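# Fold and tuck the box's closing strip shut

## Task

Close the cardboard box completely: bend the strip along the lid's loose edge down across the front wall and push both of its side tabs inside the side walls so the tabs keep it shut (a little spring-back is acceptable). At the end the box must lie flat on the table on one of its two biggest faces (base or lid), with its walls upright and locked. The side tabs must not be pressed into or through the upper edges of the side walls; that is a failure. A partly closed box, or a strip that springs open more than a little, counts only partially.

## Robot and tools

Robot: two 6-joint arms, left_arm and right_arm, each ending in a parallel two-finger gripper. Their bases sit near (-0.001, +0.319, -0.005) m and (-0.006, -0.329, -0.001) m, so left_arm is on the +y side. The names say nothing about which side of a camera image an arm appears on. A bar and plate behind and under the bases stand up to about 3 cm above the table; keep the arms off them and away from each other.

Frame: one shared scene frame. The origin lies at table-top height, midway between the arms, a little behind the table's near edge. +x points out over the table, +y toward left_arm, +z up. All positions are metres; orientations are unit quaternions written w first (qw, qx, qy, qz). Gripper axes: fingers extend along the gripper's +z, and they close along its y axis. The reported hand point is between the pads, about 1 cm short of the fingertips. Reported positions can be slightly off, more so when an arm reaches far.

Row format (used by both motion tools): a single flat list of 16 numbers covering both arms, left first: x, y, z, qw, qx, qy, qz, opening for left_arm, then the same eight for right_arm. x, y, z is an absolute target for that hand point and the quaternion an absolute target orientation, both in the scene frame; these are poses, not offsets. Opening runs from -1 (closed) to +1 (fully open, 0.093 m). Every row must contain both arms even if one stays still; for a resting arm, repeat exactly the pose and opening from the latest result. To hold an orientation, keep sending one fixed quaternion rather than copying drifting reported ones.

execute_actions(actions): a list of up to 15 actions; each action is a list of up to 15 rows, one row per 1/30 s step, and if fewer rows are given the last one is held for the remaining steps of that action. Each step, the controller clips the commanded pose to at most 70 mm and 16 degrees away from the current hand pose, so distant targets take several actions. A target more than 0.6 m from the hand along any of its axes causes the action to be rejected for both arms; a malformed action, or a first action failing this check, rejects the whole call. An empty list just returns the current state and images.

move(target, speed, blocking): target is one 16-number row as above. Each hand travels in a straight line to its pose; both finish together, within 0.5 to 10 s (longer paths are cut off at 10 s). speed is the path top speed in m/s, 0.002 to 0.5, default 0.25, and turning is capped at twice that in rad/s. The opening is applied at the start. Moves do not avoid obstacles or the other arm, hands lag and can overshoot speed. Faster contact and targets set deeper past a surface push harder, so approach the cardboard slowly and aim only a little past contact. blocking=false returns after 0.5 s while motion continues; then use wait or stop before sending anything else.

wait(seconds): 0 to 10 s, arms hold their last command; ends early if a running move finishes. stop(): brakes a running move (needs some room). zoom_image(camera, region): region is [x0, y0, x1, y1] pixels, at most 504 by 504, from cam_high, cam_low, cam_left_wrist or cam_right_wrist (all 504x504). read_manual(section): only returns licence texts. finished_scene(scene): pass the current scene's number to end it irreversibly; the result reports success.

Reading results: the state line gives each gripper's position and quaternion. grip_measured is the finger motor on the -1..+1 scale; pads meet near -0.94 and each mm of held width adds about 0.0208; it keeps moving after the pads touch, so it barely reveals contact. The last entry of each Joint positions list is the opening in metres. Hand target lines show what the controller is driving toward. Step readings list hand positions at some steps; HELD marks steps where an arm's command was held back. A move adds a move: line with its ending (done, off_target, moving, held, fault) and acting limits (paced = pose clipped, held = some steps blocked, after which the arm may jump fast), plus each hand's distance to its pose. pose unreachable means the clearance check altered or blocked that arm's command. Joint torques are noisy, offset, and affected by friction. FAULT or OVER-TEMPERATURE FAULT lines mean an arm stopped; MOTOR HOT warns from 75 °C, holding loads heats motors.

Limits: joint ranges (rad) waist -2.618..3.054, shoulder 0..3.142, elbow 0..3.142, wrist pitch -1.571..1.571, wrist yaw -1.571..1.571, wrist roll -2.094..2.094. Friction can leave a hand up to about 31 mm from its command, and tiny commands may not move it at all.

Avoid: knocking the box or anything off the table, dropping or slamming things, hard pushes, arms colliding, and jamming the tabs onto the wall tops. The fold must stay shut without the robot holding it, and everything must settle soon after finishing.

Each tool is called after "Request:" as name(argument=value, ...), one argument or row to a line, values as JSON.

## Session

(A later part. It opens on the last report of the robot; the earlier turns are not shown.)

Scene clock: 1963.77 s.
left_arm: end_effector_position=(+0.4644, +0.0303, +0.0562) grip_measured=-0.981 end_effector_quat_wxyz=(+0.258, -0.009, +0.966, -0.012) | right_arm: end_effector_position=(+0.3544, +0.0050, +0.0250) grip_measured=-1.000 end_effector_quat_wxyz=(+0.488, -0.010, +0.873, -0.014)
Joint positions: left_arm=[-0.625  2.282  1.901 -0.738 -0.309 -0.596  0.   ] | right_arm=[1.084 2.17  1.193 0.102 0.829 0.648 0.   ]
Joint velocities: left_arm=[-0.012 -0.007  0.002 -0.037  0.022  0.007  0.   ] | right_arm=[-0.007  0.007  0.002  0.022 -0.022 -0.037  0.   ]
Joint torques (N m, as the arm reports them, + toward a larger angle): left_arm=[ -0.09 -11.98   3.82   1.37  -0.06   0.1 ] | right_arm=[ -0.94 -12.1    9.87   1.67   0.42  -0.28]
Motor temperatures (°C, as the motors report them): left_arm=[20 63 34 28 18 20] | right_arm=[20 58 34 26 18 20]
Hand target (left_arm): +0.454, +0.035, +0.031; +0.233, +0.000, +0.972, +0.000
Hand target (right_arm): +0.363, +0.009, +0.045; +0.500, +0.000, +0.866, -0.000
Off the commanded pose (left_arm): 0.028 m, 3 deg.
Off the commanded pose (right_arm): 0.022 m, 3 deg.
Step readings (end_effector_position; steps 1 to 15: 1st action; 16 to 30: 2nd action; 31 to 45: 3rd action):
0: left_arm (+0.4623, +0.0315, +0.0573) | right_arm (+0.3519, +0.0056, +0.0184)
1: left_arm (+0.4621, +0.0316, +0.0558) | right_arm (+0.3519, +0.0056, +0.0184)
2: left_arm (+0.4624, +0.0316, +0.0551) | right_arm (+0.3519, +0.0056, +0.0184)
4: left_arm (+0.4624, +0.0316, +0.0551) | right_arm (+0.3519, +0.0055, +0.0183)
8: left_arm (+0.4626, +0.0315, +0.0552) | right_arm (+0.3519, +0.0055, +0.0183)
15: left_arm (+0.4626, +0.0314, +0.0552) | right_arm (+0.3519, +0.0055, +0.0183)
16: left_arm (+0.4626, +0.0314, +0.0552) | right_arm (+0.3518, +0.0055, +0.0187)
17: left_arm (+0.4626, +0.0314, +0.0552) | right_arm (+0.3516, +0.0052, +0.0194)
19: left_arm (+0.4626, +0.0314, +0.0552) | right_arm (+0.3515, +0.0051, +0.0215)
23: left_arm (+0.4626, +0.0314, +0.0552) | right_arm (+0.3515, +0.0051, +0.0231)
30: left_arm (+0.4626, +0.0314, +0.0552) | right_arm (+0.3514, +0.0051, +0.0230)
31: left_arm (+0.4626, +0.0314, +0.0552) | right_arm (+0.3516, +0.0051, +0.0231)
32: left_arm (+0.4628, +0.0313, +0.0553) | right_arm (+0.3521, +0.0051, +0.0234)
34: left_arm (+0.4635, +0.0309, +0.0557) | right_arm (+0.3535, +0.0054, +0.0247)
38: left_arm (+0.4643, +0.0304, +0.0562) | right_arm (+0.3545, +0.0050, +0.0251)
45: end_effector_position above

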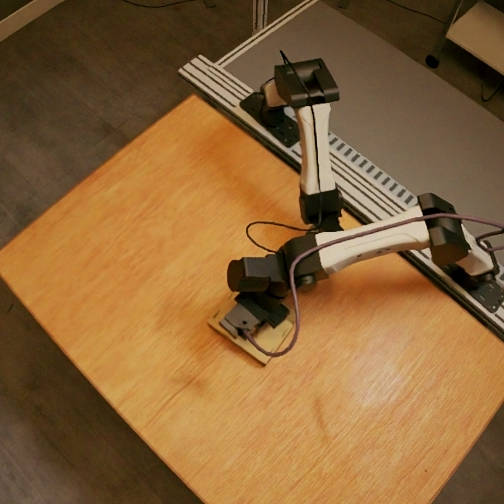

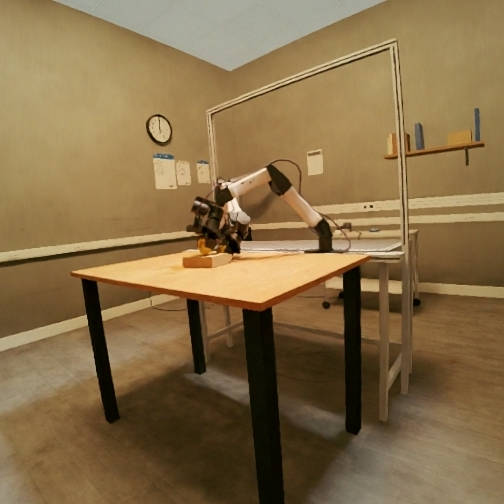

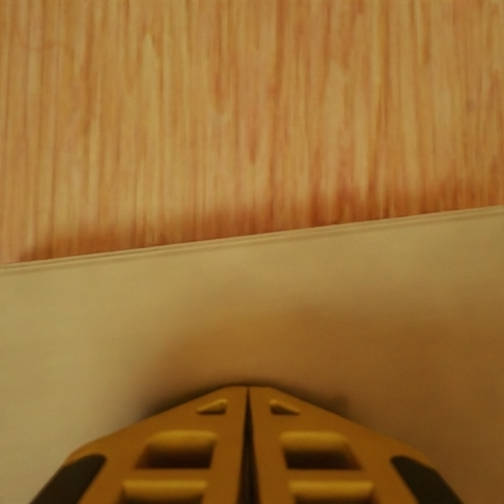

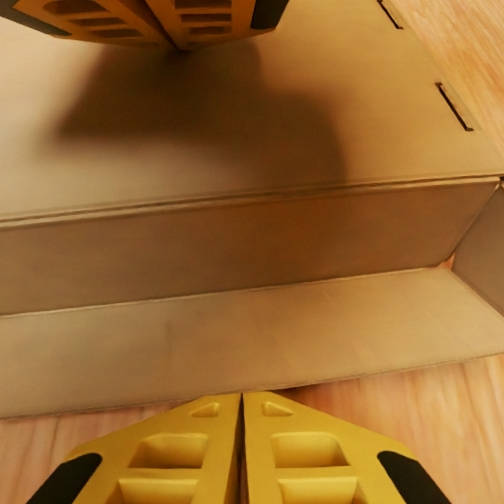

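Request:
execute_actions(
  actions=[
    [[0.455,0.035,0.030,0.2334,0,0.9724,0,-1.0,0.366,0.010,0.047,0.5,0,0.866,0,-1.0]],
    [[0.455,0.035,0.030,0.2334,0,0.9724,0,-1.0,0.369,0.010,0.049,0.5,0,0.866,0,-1.0]],
  ],
)

Scene clock: 1982.50 s.
left_arm: end_effector_position=(+0.4647, +0.0302, +0.0564) grip_measured=-0.981 end_effector_quat_wxyz=(+0.259, -0.009, +0.966, -0.012) | right_arm: end_effector_position=(+0.3601, +0.0058, +0.0312) grip_measured=-1.000 end_effector_quat_wxyz=(+0.489, -0.010, +0.872, -0.013)
Joint positions: left_arm=[-0.625  2.282  1.901 -0.737 -0.309 -0.596  0.   ] | right_arm=[1.074 2.165 1.212 0.091 0.823 0.636 0.   ]
Joint velocities: left_arm=[ 0.017 -0.002 -0.002 -0.022 -0.022 -0.066  0.   ] | right_arm=[ 0.007 -0.007 -0.012 -0.007 -0.081 -0.051  0.   ]
Joint torques (N m, as the arm reports them, + toward a larger angle): left_arm=[ -0.13 -12.11   3.85   1.33  -0.02   0.12] | right_arm=[ -1.06 -11.77  10.02   1.71   0.4   -0.25]
Motor temperatures (°C, as the motors report them): left_arm=[20 63 33 28 17 20] | right_arm=[20 64 35 27 18 20]
Hand target (left_arm): +0.454, +0.035, +0.031; +0.233, +0.000, +0.972, +0.000
Hand target (right_arm): +0.369, +0.010, +0.049; +0.500, +0.000, +0.866, -0.000
Off the commanded pose (left_arm): 0.029 m, 4 deg.
Off the commanded pose (right_arm): 0.020 m, 2 deg.
Step readings (end_effector_position; steps 1 to 15: 1st action; 16 to 30: 2nd action):
0: left_arm (+0.4644, +0.0303, +0.0562) | right_arm (+0.3544, +0.0050, +0.0250)
1: left_arm (+0.4644, +0.0303, +0.0562) | right_arm (+0.3546, +0.0050, +0.0251)
2: left_arm (+0.4645, +0.0303, +0.0563) | right_arm (+0.3549, +0.0051, +0.0253)
4: left_arm (+0.4647, +0.0301, +0.0564) | right_arm (+0.3555, +0.0052, +0.0262)
8: left_arm (+0.4647, +0.0301, +0.0564) | right_arm (+0.3572, +0.0053, +0.0286)
15: left_arm (+0.4647, +0.0301, +0.0564) | right_arm (+0.3574, +0.0054, +0.0289)
16: left_arm (+0.4647, +0.0301, +0.0564) | right_arm (+0.3575, +0.0054, +0.0290)
17: left_arm (+0.4647, +0.0302, +0.0564) | right_arm (+0.3578, +0.0053, +0.0291)
19: left_arm (+0.4647, +0.0302, +0.0564) | right_arm (+0.3589, +0.0056, +0.0301)
23: left_arm (+0.4647, +0.0302, +0.0564) | right_arm (+0.3601, +0.0058, +0.0312)
30: end_effector_position above

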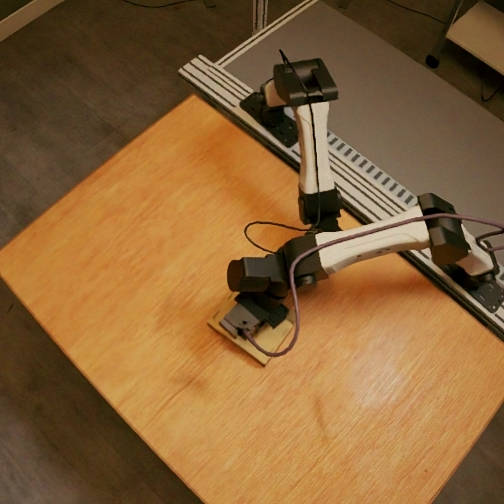

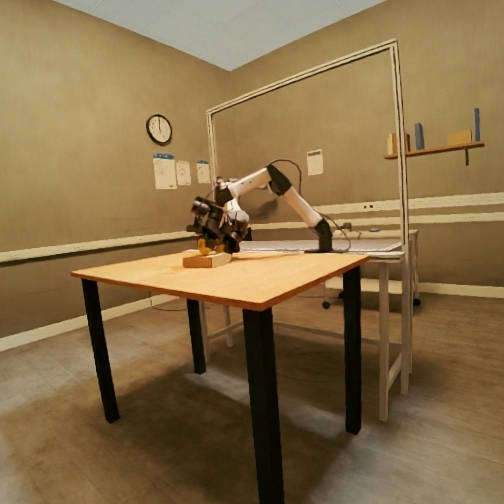

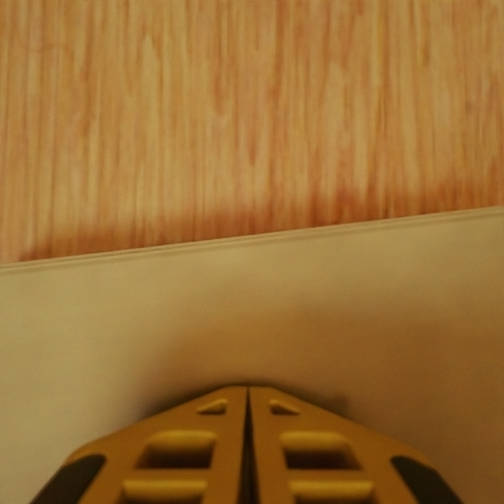

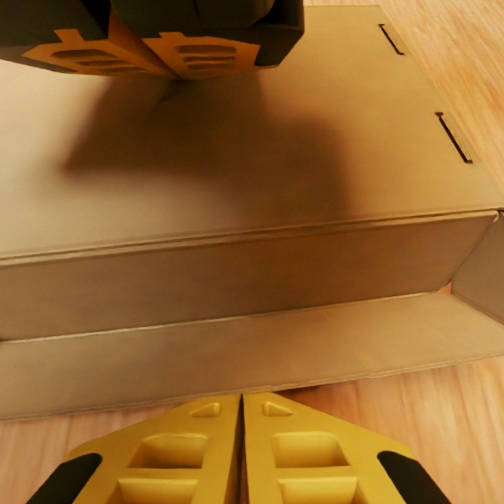

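Request:
execute_actions(
  actions=[
    [[0.455,0.035,0.030,0.2334,0,0.9724,0,-1.0,0.373,0.010,0.046,0.5,0,0.866,0,-1.0]],
    [[0.455,0.035,0.030,0.2334,0,0.9724,0,-1.0,0.377,0.010,0.044,0.5,0,0.866,0,-1.0]],
    [[0.455,0.035,0.030,0.2334,0,0.9724,0,-1.0,0.381,0.010,0.042,0.5,0,0.866,0,-1.0]],
  ],
)

Scene clock: 1991.17 s.
left_arm: end_effector_position=(+0.4654, +0.0297, +0.0568) grip_measured=-0.981 end_effector_quat_wxyz=(+0.261, -0.009, +0.965, -0.014) | right_arm: end_effector_position=(+0.3700, +0.0036, +0.0346) grip_measured=-1.000 end_effector_quat_wxyz=(+0.487, -0.010, +0.873, -0.012)
Joint positions: left_arm=[-0.625  2.282  1.901 -0.733 -0.309 -0.596  0.   ] | right_arm=[1.05  2.165 1.228 0.092 0.804 0.611 0.   ]
Joint velocities: left_arm=[-0.002 -0.012 -0.017  0.007 -0.051  0.051  0.   ] | right_arm=[-0.012 -0.022 -0.002 -0.022  0.022 -0.051  0.   ]
Joint torques (N m, as the arm reports them, + toward a larger angle): left_arm=[ -0.02 -12.09   3.94   1.31  -0.03   0.1 ] | right_arm=[-1.09 -9.23 10.72  2.02  0.4  -0.22]
Motor temperatures (°C, as the motors report them): left_arm=[20 63 33 28 17 20] | right_arm=[20 65 35 27 18 20]
Hand target (left_arm): +0.454, +0.035, +0.031; +0.233, +0.000, +0.972, +0.000
Hand target (right_arm): +0.381, +0.010, +0.042; +0.500, +0.000, +0.866, -0.000
Off the commanded pose (left_arm): 0.029 m, 4 deg.
Off the commanded pose (right_arm): 0.015 m, 2 deg.
Step readings (end_effector_position; steps 1 to 15: 1st action; 16 to 30: 2nd action; 31 to 45: 3rd action):
0: left_arm (+0.4647, +0.0302, +0.0564) | right_arm (+0.3601, +0.0058, +0.0312)
1: left_arm (+0.4647, +0.0302, +0.0564) | right_arm (+0.3603, +0.0056, +0.0311)
2: left_arm (+0.4648, +0.0301, +0.0564) | right_arm (+0.3606, +0.0055, +0.0309)
4: left_arm (+0.4651, +0.0299, +0.0566) | right_arm (+0.3615, +0.0047, +0.0306)
8: left_arm (+0.4654, +0.0297, +0.0568) | right_arm (+0.3623, +0.0040, +0.0304)
15: left_arm (+0.4654, +0.0297, +0.0568) | right_arm (+0.3622, +0.0041, +0.0304)
16: left_arm (+0.4654, +0.0297, +0.0568) | right_arm (+0.3626, +0.0043, +0.0308)
17: left_arm (+0.4654, +0.0297, +0.0568) | right_arm (+0.3635, +0.0044, +0.0314)
19: left_arm (+0.4654, +0.0297, +0.0568) | right_arm (+0.3659, +0.0046, +0.0334)
23: left_arm (+0.4654, +0.0297, +0.0568) | right_arm (+0.3679, +0.0050, +0.0350)
30: left_arm (+0.4654, +0.0297, +0.0568) | right_arm (+0.3679, +0.0050, +0.0350)
31: left_arm (+0.4654, +0.0297, +0.0568) | right_arm (+0.3680, +0.0050, +0.0349)
32: left_arm (+0.4654, +0.0297, +0.0568) | right_arm (+0.3684, +0.0048, +0.0348)
34: left_arm (+0.4654, +0.0297, +0.0568) | right_arm (+0.3692, +0.0042, +0.0347)
38: left_arm (+0.4654, +0.0297, +0.0568) | right_arm (+0.3700, +0.0036, +0.0346)
45: end_effector_position above

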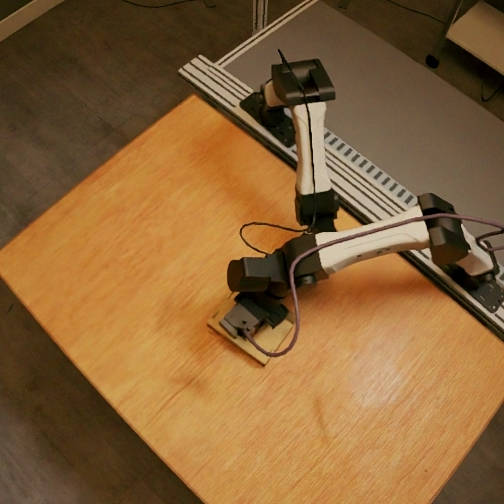

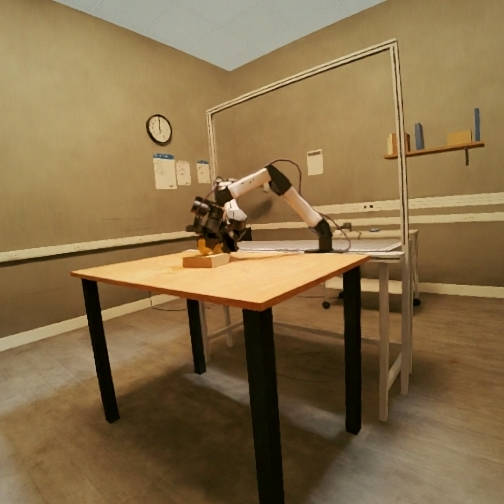

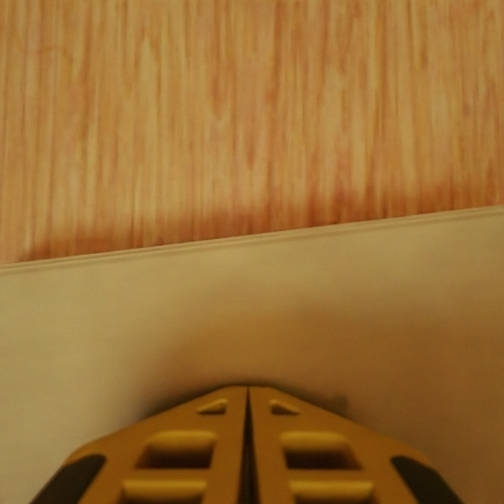

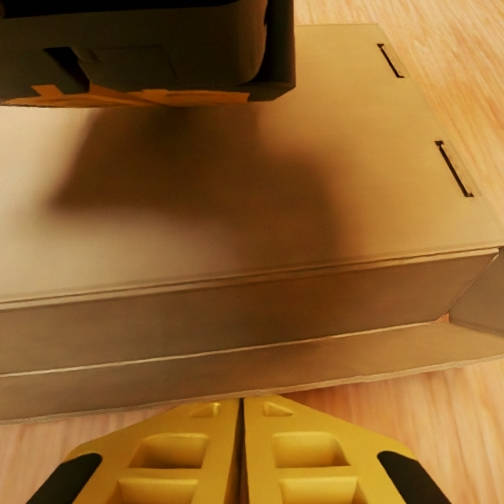

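Request:
execute_actions(
  actions=[
    [[0.455,0.035,0.030,0.2334,0,0.9724,0,-1.0,0.384,0.008,0.032,0.5,0,0.866,0,-1.0]],
    [[0.455,0.035,0.030,0.2334,0,0.9724,0,-1.0,0.388,0.008,0.027,0.5,0,0.866,0,-1.0]],
    [[0.455,0.035,0.030,0.2334,0,0.9724,0,-1.0,0.392,0.008,0.024,0.5,0,0.866,0,-1.0]],
  ],
)

Scene clock: 2000.03 s.
left_arm: end_effector_position=(+0.4656, +0.0297, +0.0561) grip_measured=-0.981 end_effector_quat_wxyz=(+0.262, -0.010, +0.965, -0.014) | right_arm: end_effector_position=(+0.3809, +0.0011, +0.0185) grip_measured=-1.000 end_effector_quat_wxyz=(+0.489, -0.009, +0.872, -0.016)
Joint positions: left_arm=[-0.625  2.282  1.898 -0.727 -0.31  -0.596  0.   ] | right_arm=[1.027 2.22  1.236 0.154 0.798 0.585 0.   ]
Joint velocities: left_arm=[ 0.002  0.002 -0.017 -0.007  0.022  0.022  0.   ] | right_arm=[ 0.002  0.017 -0.002  0.051 -0.022 -0.007  0.   ]
Joint torques (N m, as the arm reports them, + toward a larger angle): left_arm=[ -0.04 -12.09   4.25   1.27  -0.01   0.14] | right_arm=[-1.17 -9.35 10.13  2.13  0.29 -0.24]
Motor temperatures (°C, as the motors report them): left_arm=[20 63 33 28 17 20] | right_arm=[20 64 35 27 18 20]
Hand target (left_arm): +0.455, +0.035, +0.031; +0.233, +0.000, +0.972, -0.000
Hand target (right_arm): +0.391, +0.008, +0.024; +0.500, -0.000, +0.866, -0.000
Off the commanded pose (left_arm): 0.029 m, 4 deg.
Off the commanded pose (right_arm): 0.014 m, 3 deg.
Step readings (end_effector_position; steps 1 to 15: 1st action; 16 to 30: 2nd action; 31 to 45: 3rd action):
0: left_arm (+0.4654, +0.0297, +0.0568) | right_arm (+0.3700, +0.0036, +0.0346)
1: left_arm (+0.4654, +0.0297, +0.0568) | right_arm (+0.3706, +0.0037, +0.0339)
2: left_arm (+0.4652, +0.0298, +0.0561) | right_arm (+0.3716, +0.0040, +0.0329)
4: left_arm (+0.4654, +0.0297, +0.0559) | right_arm (+0.3735, +0.0030, +0.0286)
8: left_arm (+0.4654, +0.0297, +0.0559) | right_arm (+0.3761, +0.0001, +0.0241)
15: left_arm (+0.4654, +0.0297, +0.0559) | right_arm (+0.3764, +0.0005, +0.0245)
16: left_arm (+0.4654, +0.0297, +0.0559) | right_arm (+0.3766, +0.0005, +0.0241)
17: left_arm (+0.4654, +0.0297, +0.0559) | right_arm (+0.3771, +0.0007, +0.0234)
19: left_arm (+0.4654, +0.0297, +0.0559) | right_arm (+0.3779, +0.0007, +0.0213)
23: left_arm (+0.4654, +0.0297, +0.0559) | right_arm (+0.3793, -0.0003, +0.0193)
30: left_arm (+0.4654, +0.0297, +0.0559) | right_arm (+0.3793, -0.0002, +0.0195)
31: left_arm (+0.4654, +0.0297, +0.0559) | right_arm (+0.3797, +0.0001, +0.0192)
32: left_arm (+0.4654, +0.0298, +0.0559) | right_arm (+0.3803, +0.0006, +0.0188)
34: left_arm (+0.4655, +0.0297, +0.0560) | right_arm (+0.3809, +0.0009, +0.0184)
38: left_arm (+0.4656, +0.0297, +0.0561) | right_arm (+0.3809, +0.0011, +0.0185)
45: end_effector_position above

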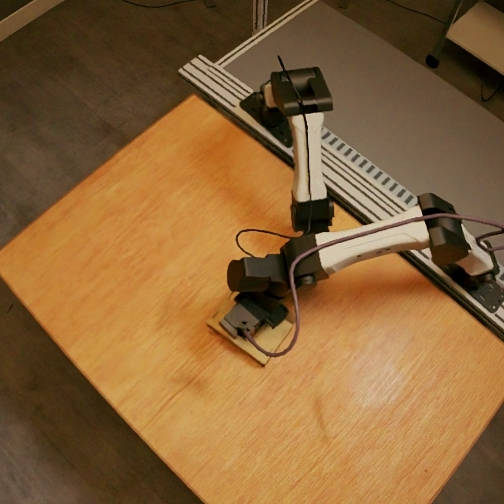

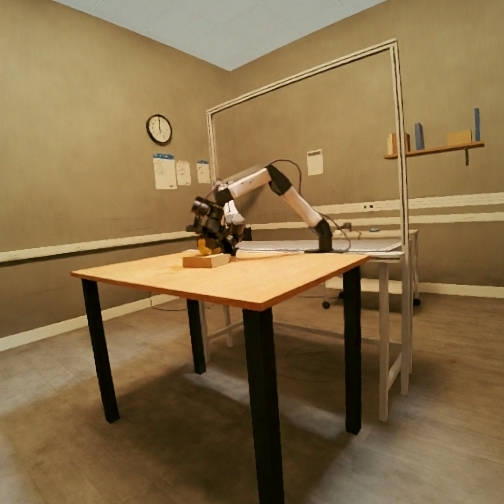

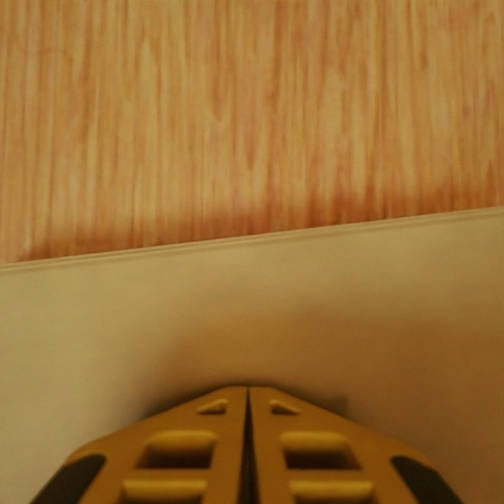

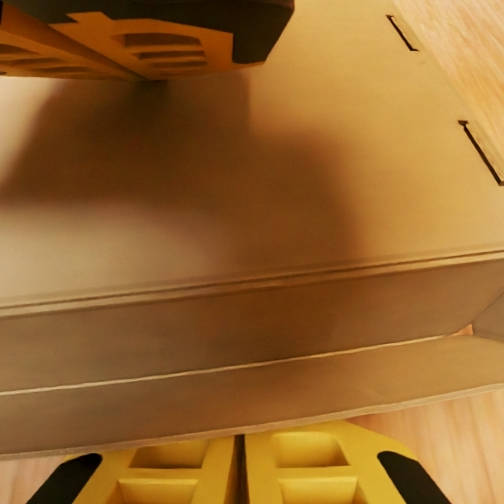

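Request:
execute_actions(
  actions=[
    [[0.455,0.035,0.030,0.2334,0,0.9724,0,-1.0,0.395,0.006,0.030,0.5,0,0.866,0,-1.0]],
    [[0.455,0.035,0.030,0.2334,0,0.9724,0,-1.0,0.399,0.006,0.032,0.5,0,0.866,0,-1.0]],
    [[0.455,0.035,0.030,0.2334,0,0.9724,0,-1.0,0.403,0.006,0.032,0.5,0,0.866,0,-1.0]],
  ],
)

Scene clock: 2012.57 s.
left_arm: end_effector_position=(+0.4712, +0.0308, +0.0570) grip_measured=-0.981 end_effector_quat_wxyz=(+0.269, -0.015, +0.963, -0.017) | right_arm: end_effector_position=(+0.3869, +0.0024, +0.0192) grip_measured=-1.000 end_effector_quat_wxyz=(+0.484, -0.016, +0.875, -0.013)
Joint positions: left_arm=[-0.617  2.284  1.898 -0.707 -0.312 -0.596  0.   ] | right_arm=[1.012 2.224 1.255 0.145 0.771 0.563 0.   ]
Joint velocities: left_arm=[ 0.002  0.002 -0.002  0.007 -0.007 -0.037  0.   ] | right_arm=[-0.002 -0.002 -0.017 -0.037  0.007  0.022  0.   ]
Joint torques (N m, as the arm reports them, + toward a larger angle): left_arm=[ -0.61 -12.24   4.51   1.04   0.01   0.13] | right_arm=[ -1.9  -10.22  11.02   2.07   0.38  -0.25]
Motor temperatures (°C, as the motors report them): left_arm=[20 63 32 28 17 20] | right_arm=[20 63 36 28 18 20]
Hand target (left_arm): +0.455, +0.035, +0.031; +0.233, +0.000, +0.972, +0.000
Hand target (right_arm): +0.402, +0.005, +0.033; +0.500, +0.000, +0.866, -0.000
Off the commanded pose (left_arm): 0.032 m, 5 deg.
Off the commanded pose (right_arm): 0.021 m, 3 deg.
Step readings (end_effector_position; steps 1 to 15: 1st action; 16 to 30: 2nd action; 31 to 45: 3rd action):
0: left_arm (+0.4656, +0.0297, +0.0561) | right_arm (+0.3809, +0.0011, +0.0185)
1: left_arm (+0.4656, +0.0297, +0.0561) | right_arm (+0.3811, +0.0008, +0.0184)
2: left_arm (+0.4657, +0.0297, +0.0561) | right_arm (+0.3812, +0.0009, +0.0183)
4: left_arm (+0.4659, +0.0296, +0.0563) | right_arm (+0.3814, +0.0008, +0.0181)
8: left_arm (+0.4659, +0.0296, +0.0563) | right_arm (+0.3814, +0.0008, +0.0181)
15: left_arm (+0.4659, +0.0296, +0.0563) | right_arm (+0.3814, +0.0009, +0.0181)
16: left_arm (+0.4660, +0.0297, +0.0563) | right_arm (+0.3820, +0.0010, +0.0187)
17: left_arm (+0.4664, +0.0295, +0.0565) | right_arm (+0.3829, +0.0013, +0.0192)
19: left_arm (+0.4682, +0.0296, +0.0571) | right_arm (+0.3845, +0.0012, +0.0193)
23: left_arm (+0.4692, +0.0297, +0.0571) | right_arm (+0.3850, +0.0016, +0.0191)
30: left_arm (+0.4692, +0.0297, +0.0571) | right_arm (+0.3850, +0.0016, +0.0191)
31: left_arm (+0.4693, +0.0297, +0.0571) | right_arm (+0.3853, +0.0015, +0.0193)
32: left_arm (+0.4697, +0.0299, +0.0572) | right_arm (+0.3856, +0.0015, +0.0192)
34: left_arm (+0.4709, +0.0306, +0.0572) | right_arm (+0.3866, +0.0022, +0.0192)
38: left_arm (+0.4712, +0.0308, +0.0570) | right_arm (+0.3869, +0.0024, +0.0192)
45: end_effector_position above

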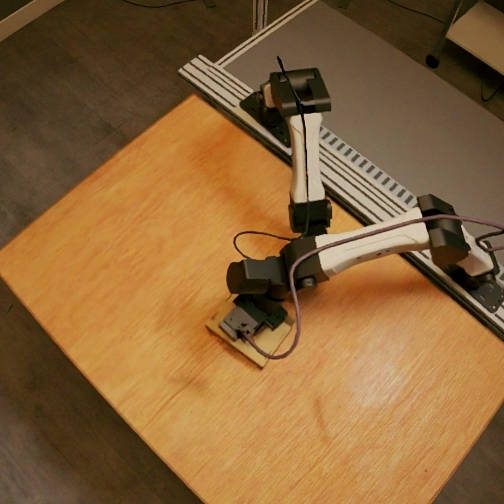

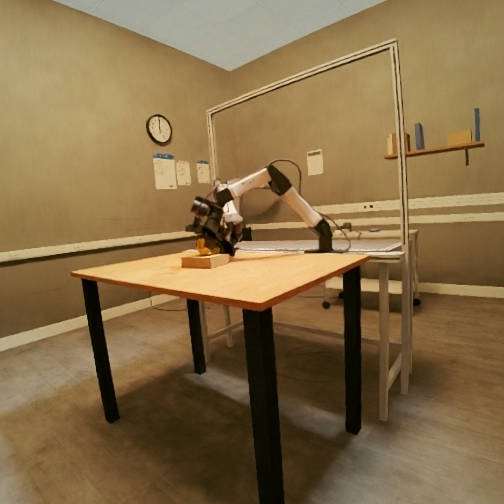

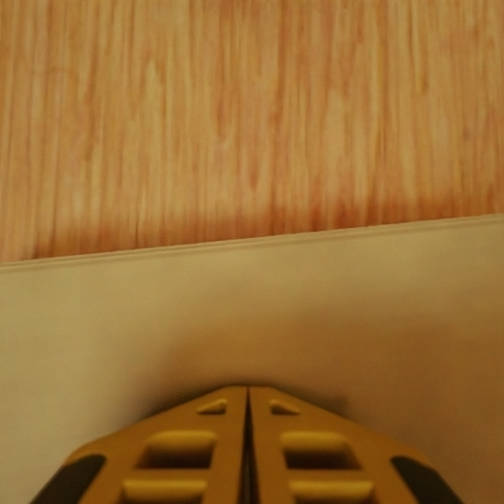

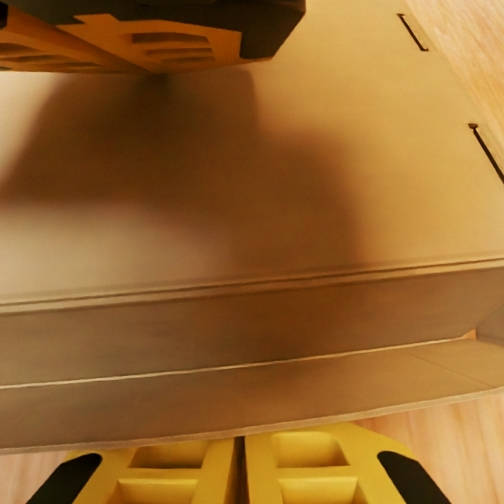

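Request:
execute_actions(
  actions=[
    [[0.460,0.035,0.030,0.2334,0,0.9724,0,-1.0,0.393,0.006,0.038,0.5,0,0.866,0,-1.0]],
    [[0.460,0.035,0.030,0.2334,0,0.9724,0,-1.0,0.394,0.006,0.043,0.5,0,0.866,0,-1.0]],
    [[0.460,0.035,0.030,0.2334,0,0.9724,0,-1.0,0.396,0.006,0.047,0.5,0,0.866,0,-1.0]],
  ],
)

Scene clock: 2020.23 s.
left_arm: end_effector_position=(+0.4714, +0.0311, +0.0562) grip_measured=-0.981 end_effector_quat_wxyz=(+0.268, -0.015, +0.963, -0.017) | right_arm: end_effector_position=(+0.3845, -0.0000, +0.0202) grip_measured=-1.000 end_effector_quat_wxyz=(+0.477, -0.022, +0.878, -0.019)
Joint positions: left_arm=[-0.617  2.286  1.898 -0.706 -0.311 -0.596  0.   ] | right_arm=[1.012 2.211 1.255 0.111 0.767 0.563 0.   ]
Joint velocities: left_arm=[-0.002 -0.012  0.002  0.007  0.007  0.007  0.   ] | right_arm=[ 0.002 -0.007 -0.007 -0.066  0.007 -0.022  0.   ]
Joint torques (N m, as the arm reports them, + toward a larger angle): left_arm=[ -0.14 -11.16   6.57   0.99   0.02   0.17] | right_arm=[ -0.82 -12.75  10.4    1.89   0.51  -0.13]
Motor temperatures (°C, as the motors report them): left_arm=[20 64 32 28 17 20] | right_arm=[20 63 36 28 18 20]
Hand target (left_arm): +0.460, +0.035, +0.031; +0.234, +0.000, +0.972, -0.000
Hand target (right_arm): +0.395, +0.005, +0.047; +0.500, +0.000, +0.866, -0.000
Off the commanded pose (left_arm): 0.029 m, 5 deg.
Off the commanded pose (right_arm): 0.030 m, 4 deg.
Step readings (end_effector_position; steps 1 to 15: 1st action; 16 to 30: 2nd action; 31 to 45: 3rd action):
0: left_arm (+0.4712, +0.0308, +0.0570) | right_arm (+0.3869, +0.0024, +0.0192)
1: left_arm (+0.4713, +0.0310, +0.0564) | right_arm (+0.3867, +0.0022, +0.0190)
2: left_arm (+0.4714, +0.0312, +0.0562) | right_arm (+0.3867, +0.0022, +0.0190)
4: left_arm (+0.4714, +0.0311, +0.0562) | right_arm (+0.3867, +0.0022, +0.0190)
8: left_arm (+0.4714, +0.0311, +0.0562) | right_arm (+0.3867, +0.0022, +0.0190)
15: left_arm (+0.4714, +0.0311, +0.0562) | right_arm (+0.3867, +0.0022, +0.0190)
16: left_arm (+0.4714, +0.0311, +0.0562) | right_arm (+0.3866, +0.0021, +0.0193)
17: left_arm (+0.4714, +0.0311, +0.0562) | right_arm (+0.3864, +0.0020, +0.0193)
19: left_arm (+0.4714, +0.0311, +0.0562) | right_arm (+0.3860, +0.0017, +0.0194)
23: left_arm (+0.4714, +0.0311, +0.0562) | right_arm (+0.3855, +0.0011, +0.0195)
30: left_arm (+0.4714, +0.0311, +0.0562) | right_arm (+0.3854, +0.0009, +0.0195)
31: left_arm (+0.4714, +0.0311, +0.0562) | right_arm (+0.3853, +0.0008, +0.0198)
32: left_arm (+0.4714, +0.0311, +0.0562) | right_arm (+0.3851, +0.0005, +0.0200)
34: left_arm (+0.4714, +0.0311, +0.0562) | right_arm (+0.3848, +0.0003, +0.0203)
38: left_arm (+0.4714, +0.0311, +0.0562) | right_arm (+0.3845, +0.0000, +0.0201)
45: end_effector_position above

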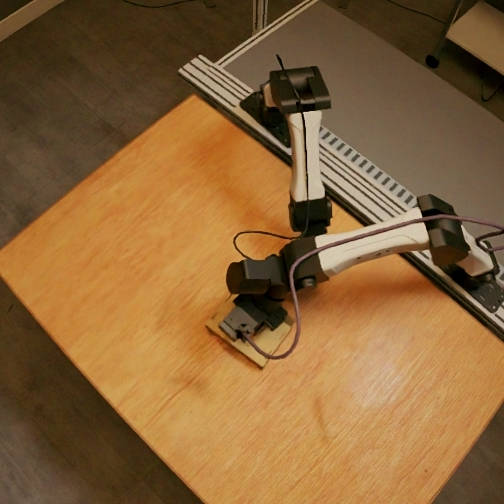

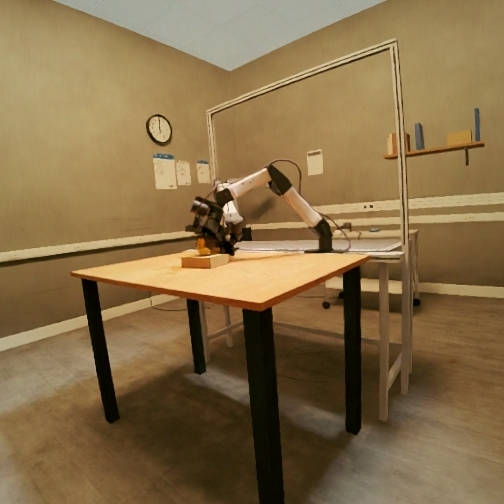

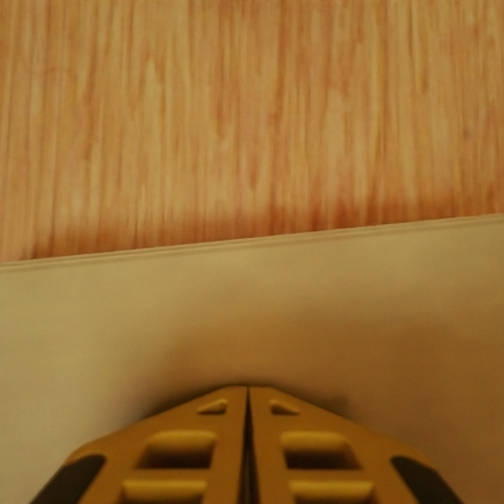

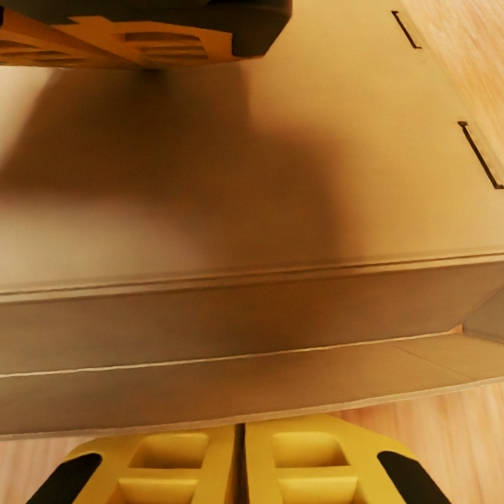

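Request:
move(
  target=[0.470,0.032,0.050,0.2334,0,0.9724,0,-1.0,0.365,0.004,0.022,0.5,0,0.866,0,-1.0],
  speed=0.03,
)

Request:
move(
  target=[0.455,0.03,0.085,0.12,0,0.98,-0.15,-1.0,0.365,0.004,0.022,0.5,0,0.866,0,-1.0],
  speed=0.1,
)

Request:
move(
  target=[0.452,0.015,0.075,0,0,0.9537,-0.3007,-1.0,0.365,0.004,0.022,0.5,0,0.866,0,-1.0],
  speed=0.1,
)

Scene clock: 2038.77 s.
left_arm: end_effector_position=(+0.4722, +0.0304, +0.0568) grip_measured=-0.981 end_effector_quat_wxyz=(+0.251, -0.005, +0.968, -0.002) | right_arm: end_effector_position=(+0.3726, -0.0009, +0.0178) grip_measured=-1.000 end_effector_quat_wxyz=(+0.499, +0.001, +0.866, -0.013)
Joint positions: left_arm=[-0.617  2.331  1.996 -0.804 -0.311 -0.583  0.   ] | right_arm=[1.045 2.211 1.195 0.196 0.828 0.609 0.   ]
Joint velocities: left_arm=[-0.007 -0.002  0.012 -0.037  0.022  0.037  0.   ] | right_arm=[-0.022  0.022 -0.002 -0.051 -0.037 -0.037  0.   ]
Joint torques (N m, as the arm reports them, + toward a larger angle): left_arm=[  0.26 -12.44   9.43   0.96   0.01   0.11] | right_arm=[  1.02 -11.78   5.4    1.79   0.34  -0.13]
Motor temperatures (°C, as the motors report them): left_arm=[20 63 33 27 17 20] | right_arm=[20 69 36 28 18 20]
Hand target (left_arm): +0.470, +0.032, +0.050; +0.234, +0.001, +0.972, -0.000
Hand target (right_arm): +0.365, +0.004, +0.022; +0.500, +0.000, +0.866, -0.001
Off the commanded pose (left_arm): 0.007 m, 2 deg.
Off the commanded pose (right_arm): 0.010 m, 2 deg.
move: done

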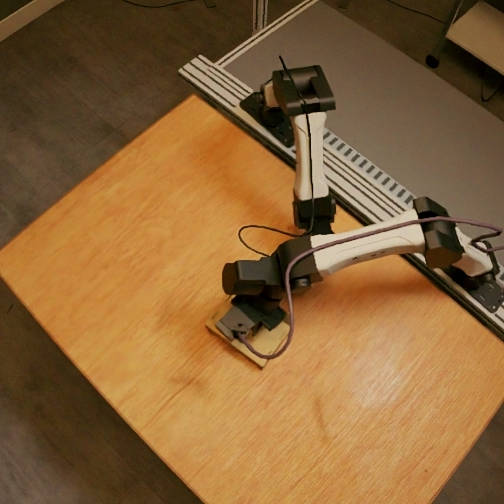

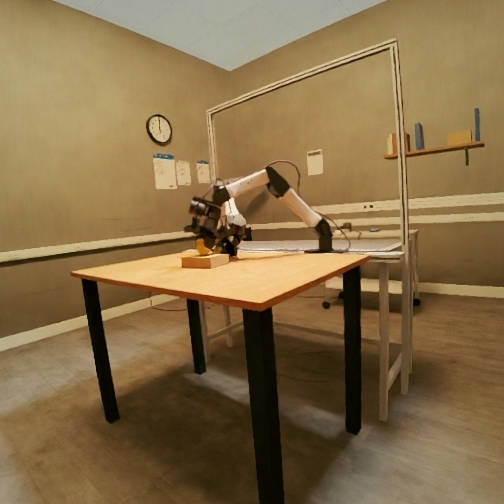

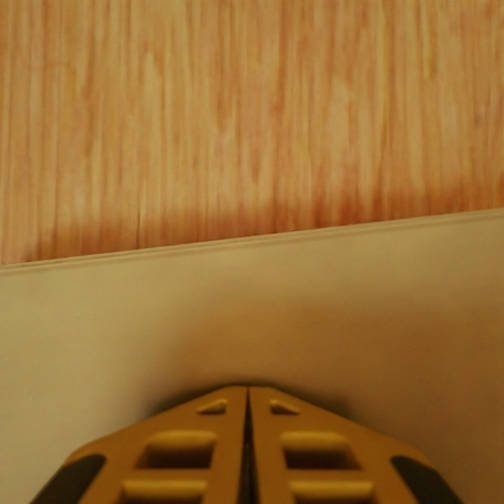

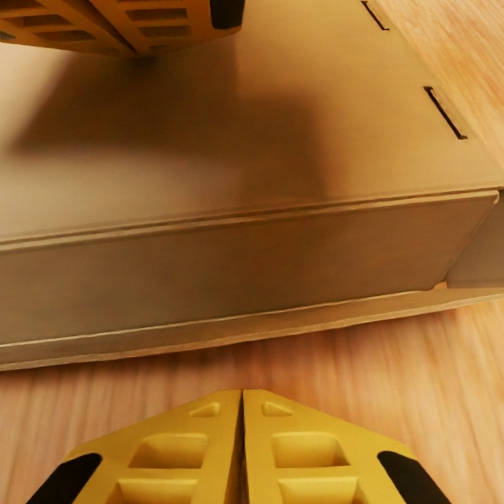

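Scene clock: 2041.20 s.
left_arm: end_effector_position=(+0.4518, +0.0312, +0.0723) grip_measured=-0.981 end_effector_quat_wxyz=(+0.114, -0.003, +0.983, -0.141) | right_arm: end_effector_position=(+0.3726, -0.0010, +0.0179) grip_measured=-1.000 end_effector_quat_wxyz=(+0.500, +0.002, +0.866, -0.013)
Joint positions: left_arm=[-0.509  2.318  2.086 -0.986  0.107 -0.558  0.   ] | right_arm=[1.045 2.211 1.195 0.196 0.828 0.611 0.   ]
Joint velocities: left_arm=[-0.002  0.002  0.007 -0.007 -0.037 -0.051  0.   ] | right_arm=[ 0.002 -0.007 -0.012 -0.095  0.051 -0.037  0.   ]
Joint torques (N m, as the arm reports them, + toward a larger angle): left_arm=[  0.15 -14.37  10.17   0.97   0.13   0.15] | right_arm=[  1.03 -11.8    5.46   1.79   0.31  -0.06]
Motor temperatures (°C, as the motors report them): left_arm=[20 64 34 27 17 20] | right_arm=[20 69 36 28 18 20]
Hand target (left_arm): +0.455, +0.030, +0.084; +0.121, +0.000, +0.981, -0.150
Hand target (right_arm): +0.365, +0.004, +0.022; +0.500, +0.000, +0.866, -0.000
Off the commanded pose (left_arm): 0.013 m, 1 deg.
Off the commanded pose (right_arm): 0.010 m, 2 deg.
move: off_target (left_arm)

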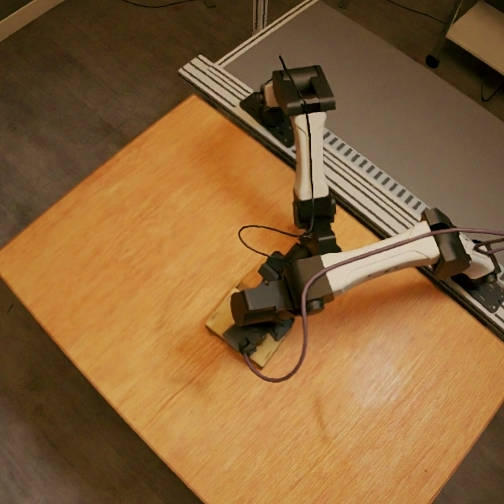

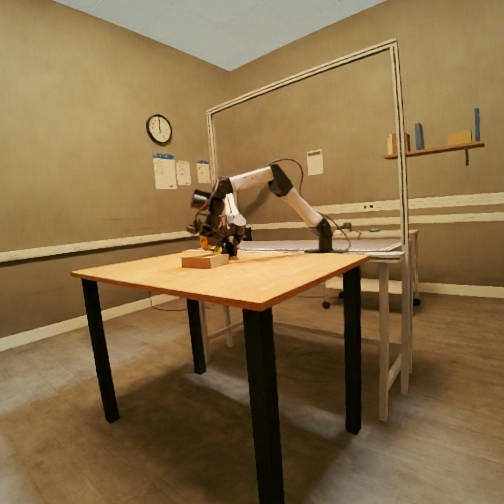

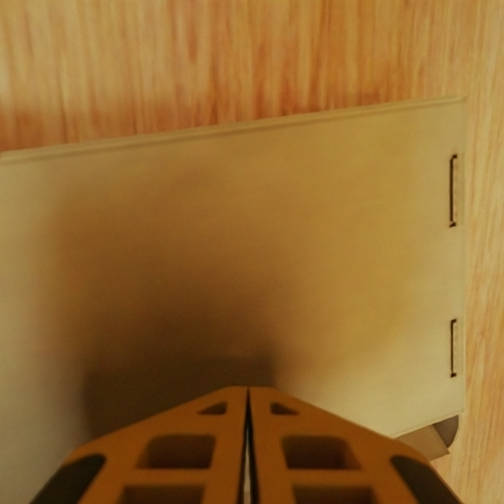

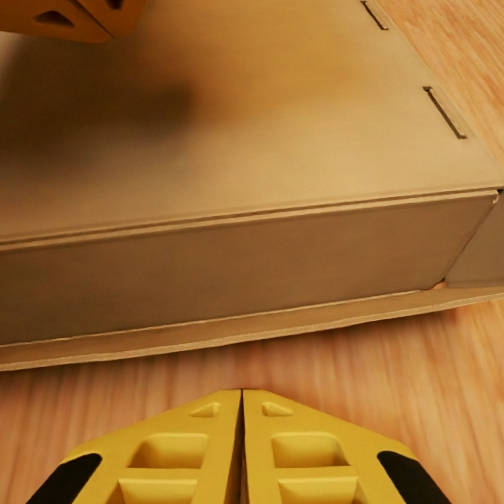

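Scene clock: 2043.63 s.
left_arm: end_effector_position=(+0.4490, +0.0155, +0.0655) grip_measured=-0.981 end_effector_quat_wxyz=(-0.004, -0.005, +0.956, -0.293) | right_arm: end_effector_position=(+0.3726, -0.0010, +0.0179) grip_measured=-1.000 end_effector_quat_wxyz=(+0.500, +0.002, +0.866, -0.013)
Joint positions: left_arm=[-0.415  2.436  2.207 -1.055  0.518 -0.523  0.   ] | right_arm=[1.045 2.211 1.195 0.196 0.828 0.611 0.   ]
Joint velocities: left_arm=[ 0.002  0.002 -0.007 -0.037  0.007 -0.037  0.   ] | right_arm=[ 0.017 -0.022 -0.012 -0.022  0.037  0.022  0.   ]
Joint torques (N m, as the arm reports them, + toward a larger angle): left_arm=[  0.18 -14.45   9.99   0.82   0.34   0.16] | right_arm=[  1.06 -11.83   5.42   1.79   0.31  -0.06]
Motor temperatures (°C, as the motors report them): left_arm=[20 64 34 27 17 20] | right_arm=[20 69 36 28 18 20]
Hand target (left_arm): +0.452, +0.015, +0.074; +0.001, -0.000, +0.954, -0.301
Hand target (right_arm): +0.365, +0.004, +0.022; +0.500, -0.000, +0.866, -0.000
Off the commanded pose (left_arm): 0.010 m, 1 deg.
Off the commanded pose (right_arm): 0.010 m, 2 deg.
move: done

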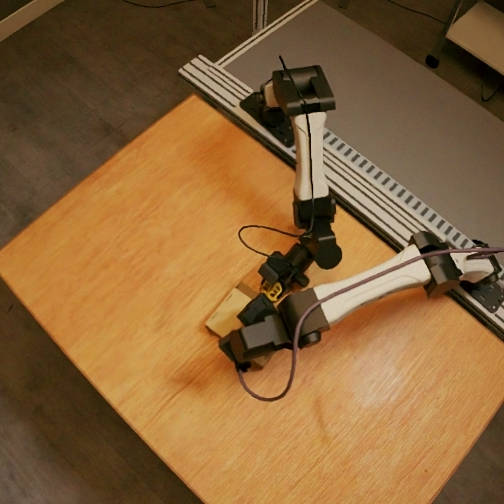

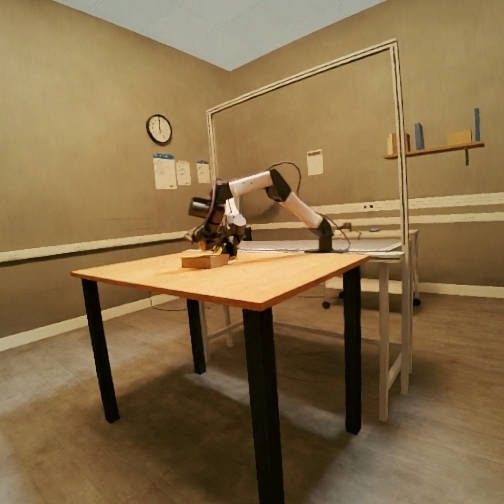

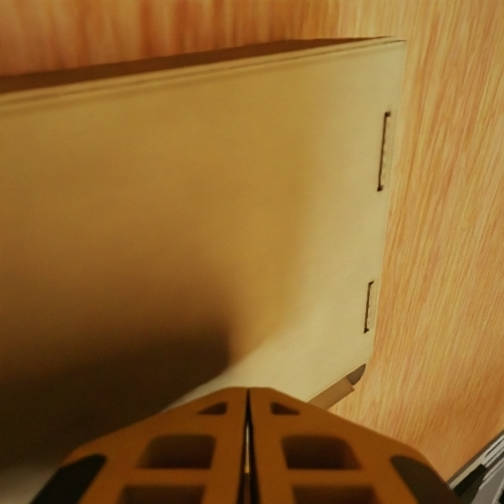

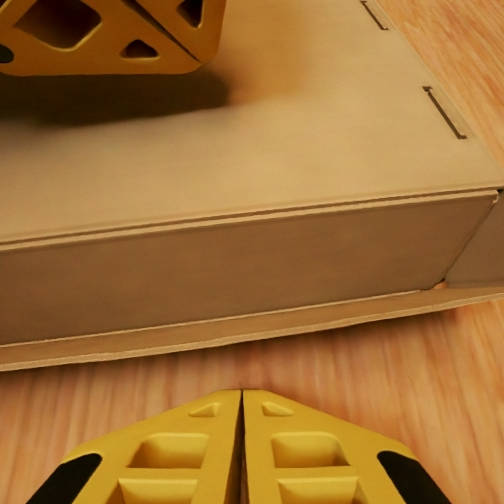

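Request:
execute_actions(
  actions=[],
)

Scene clock: 2064.43 s.
left_arm: end_effector_position=(+0.4487, +0.0154, +0.0657) grip_measured=-0.981 end_effector_quat_wxyz=(-0.005, -0.005, +0.956, -0.294) | right_arm: end_effector_position=(+0.3726, -0.0010, +0.0179) grip_measured=-1.000 end_effector_quat_wxyz=(+0.500, +0.002, +0.866, -0.013)
Joint positions: left_arm=[-0.415  2.436  2.207 -1.057  0.52  -0.522  0.   ] | right_arm=[1.045 2.211 1.195 0.196 0.828 0.611 0.   ]
Joint velocities: left_arm=[ 0.007 -0.002 -0.007 -0.007  0.037 -0.066  0.   ] | right_arm=[-0.002  0.017  0.012  0.022  0.007 -0.022  0.   ]
Joint torques (N m, as the arm reports them, + toward a larger angle): left_arm=[  0.21 -14.32  10.03   0.82   0.32   0.15] | right_arm=[  1.02 -11.84   5.42   1.79   0.31  -0.06]
Motor temperatures (°C, as the motors report them): left_arm=[20 69 37 26 18 20] | right_arm=[20 71 33 28 18 20]
Hand target (left_arm): +0.452, +0.015, +0.074; +0.001, -0.000, +0.954, -0.301
Hand target (right_arm): +0.365, +0.004, +0.022; +0.500, -0.000, +0.866, -0.000
Off the commanded pose (left_arm): 0.010 m, 1 deg.
Off the commanded pose (right_arm): 0.010 m, 2 deg.

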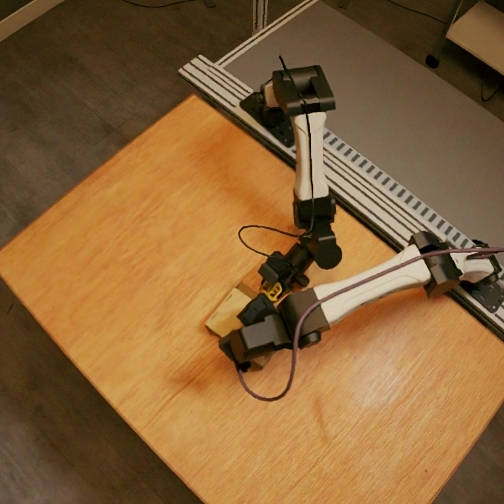

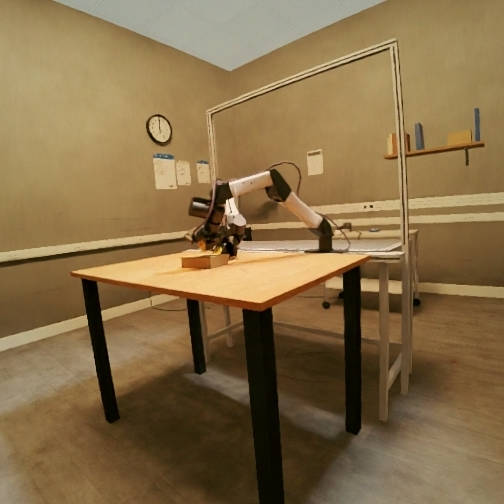

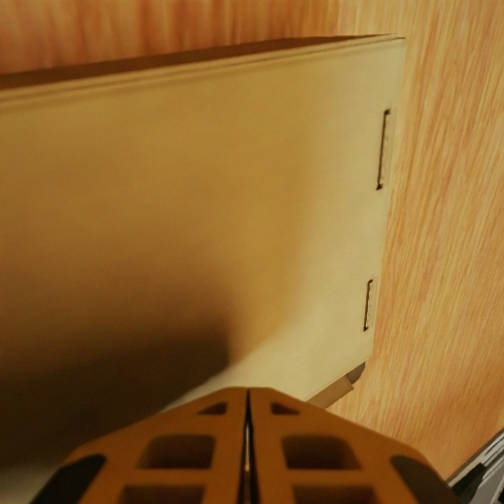

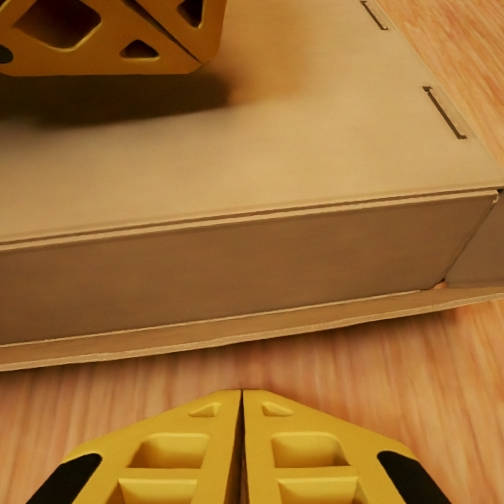

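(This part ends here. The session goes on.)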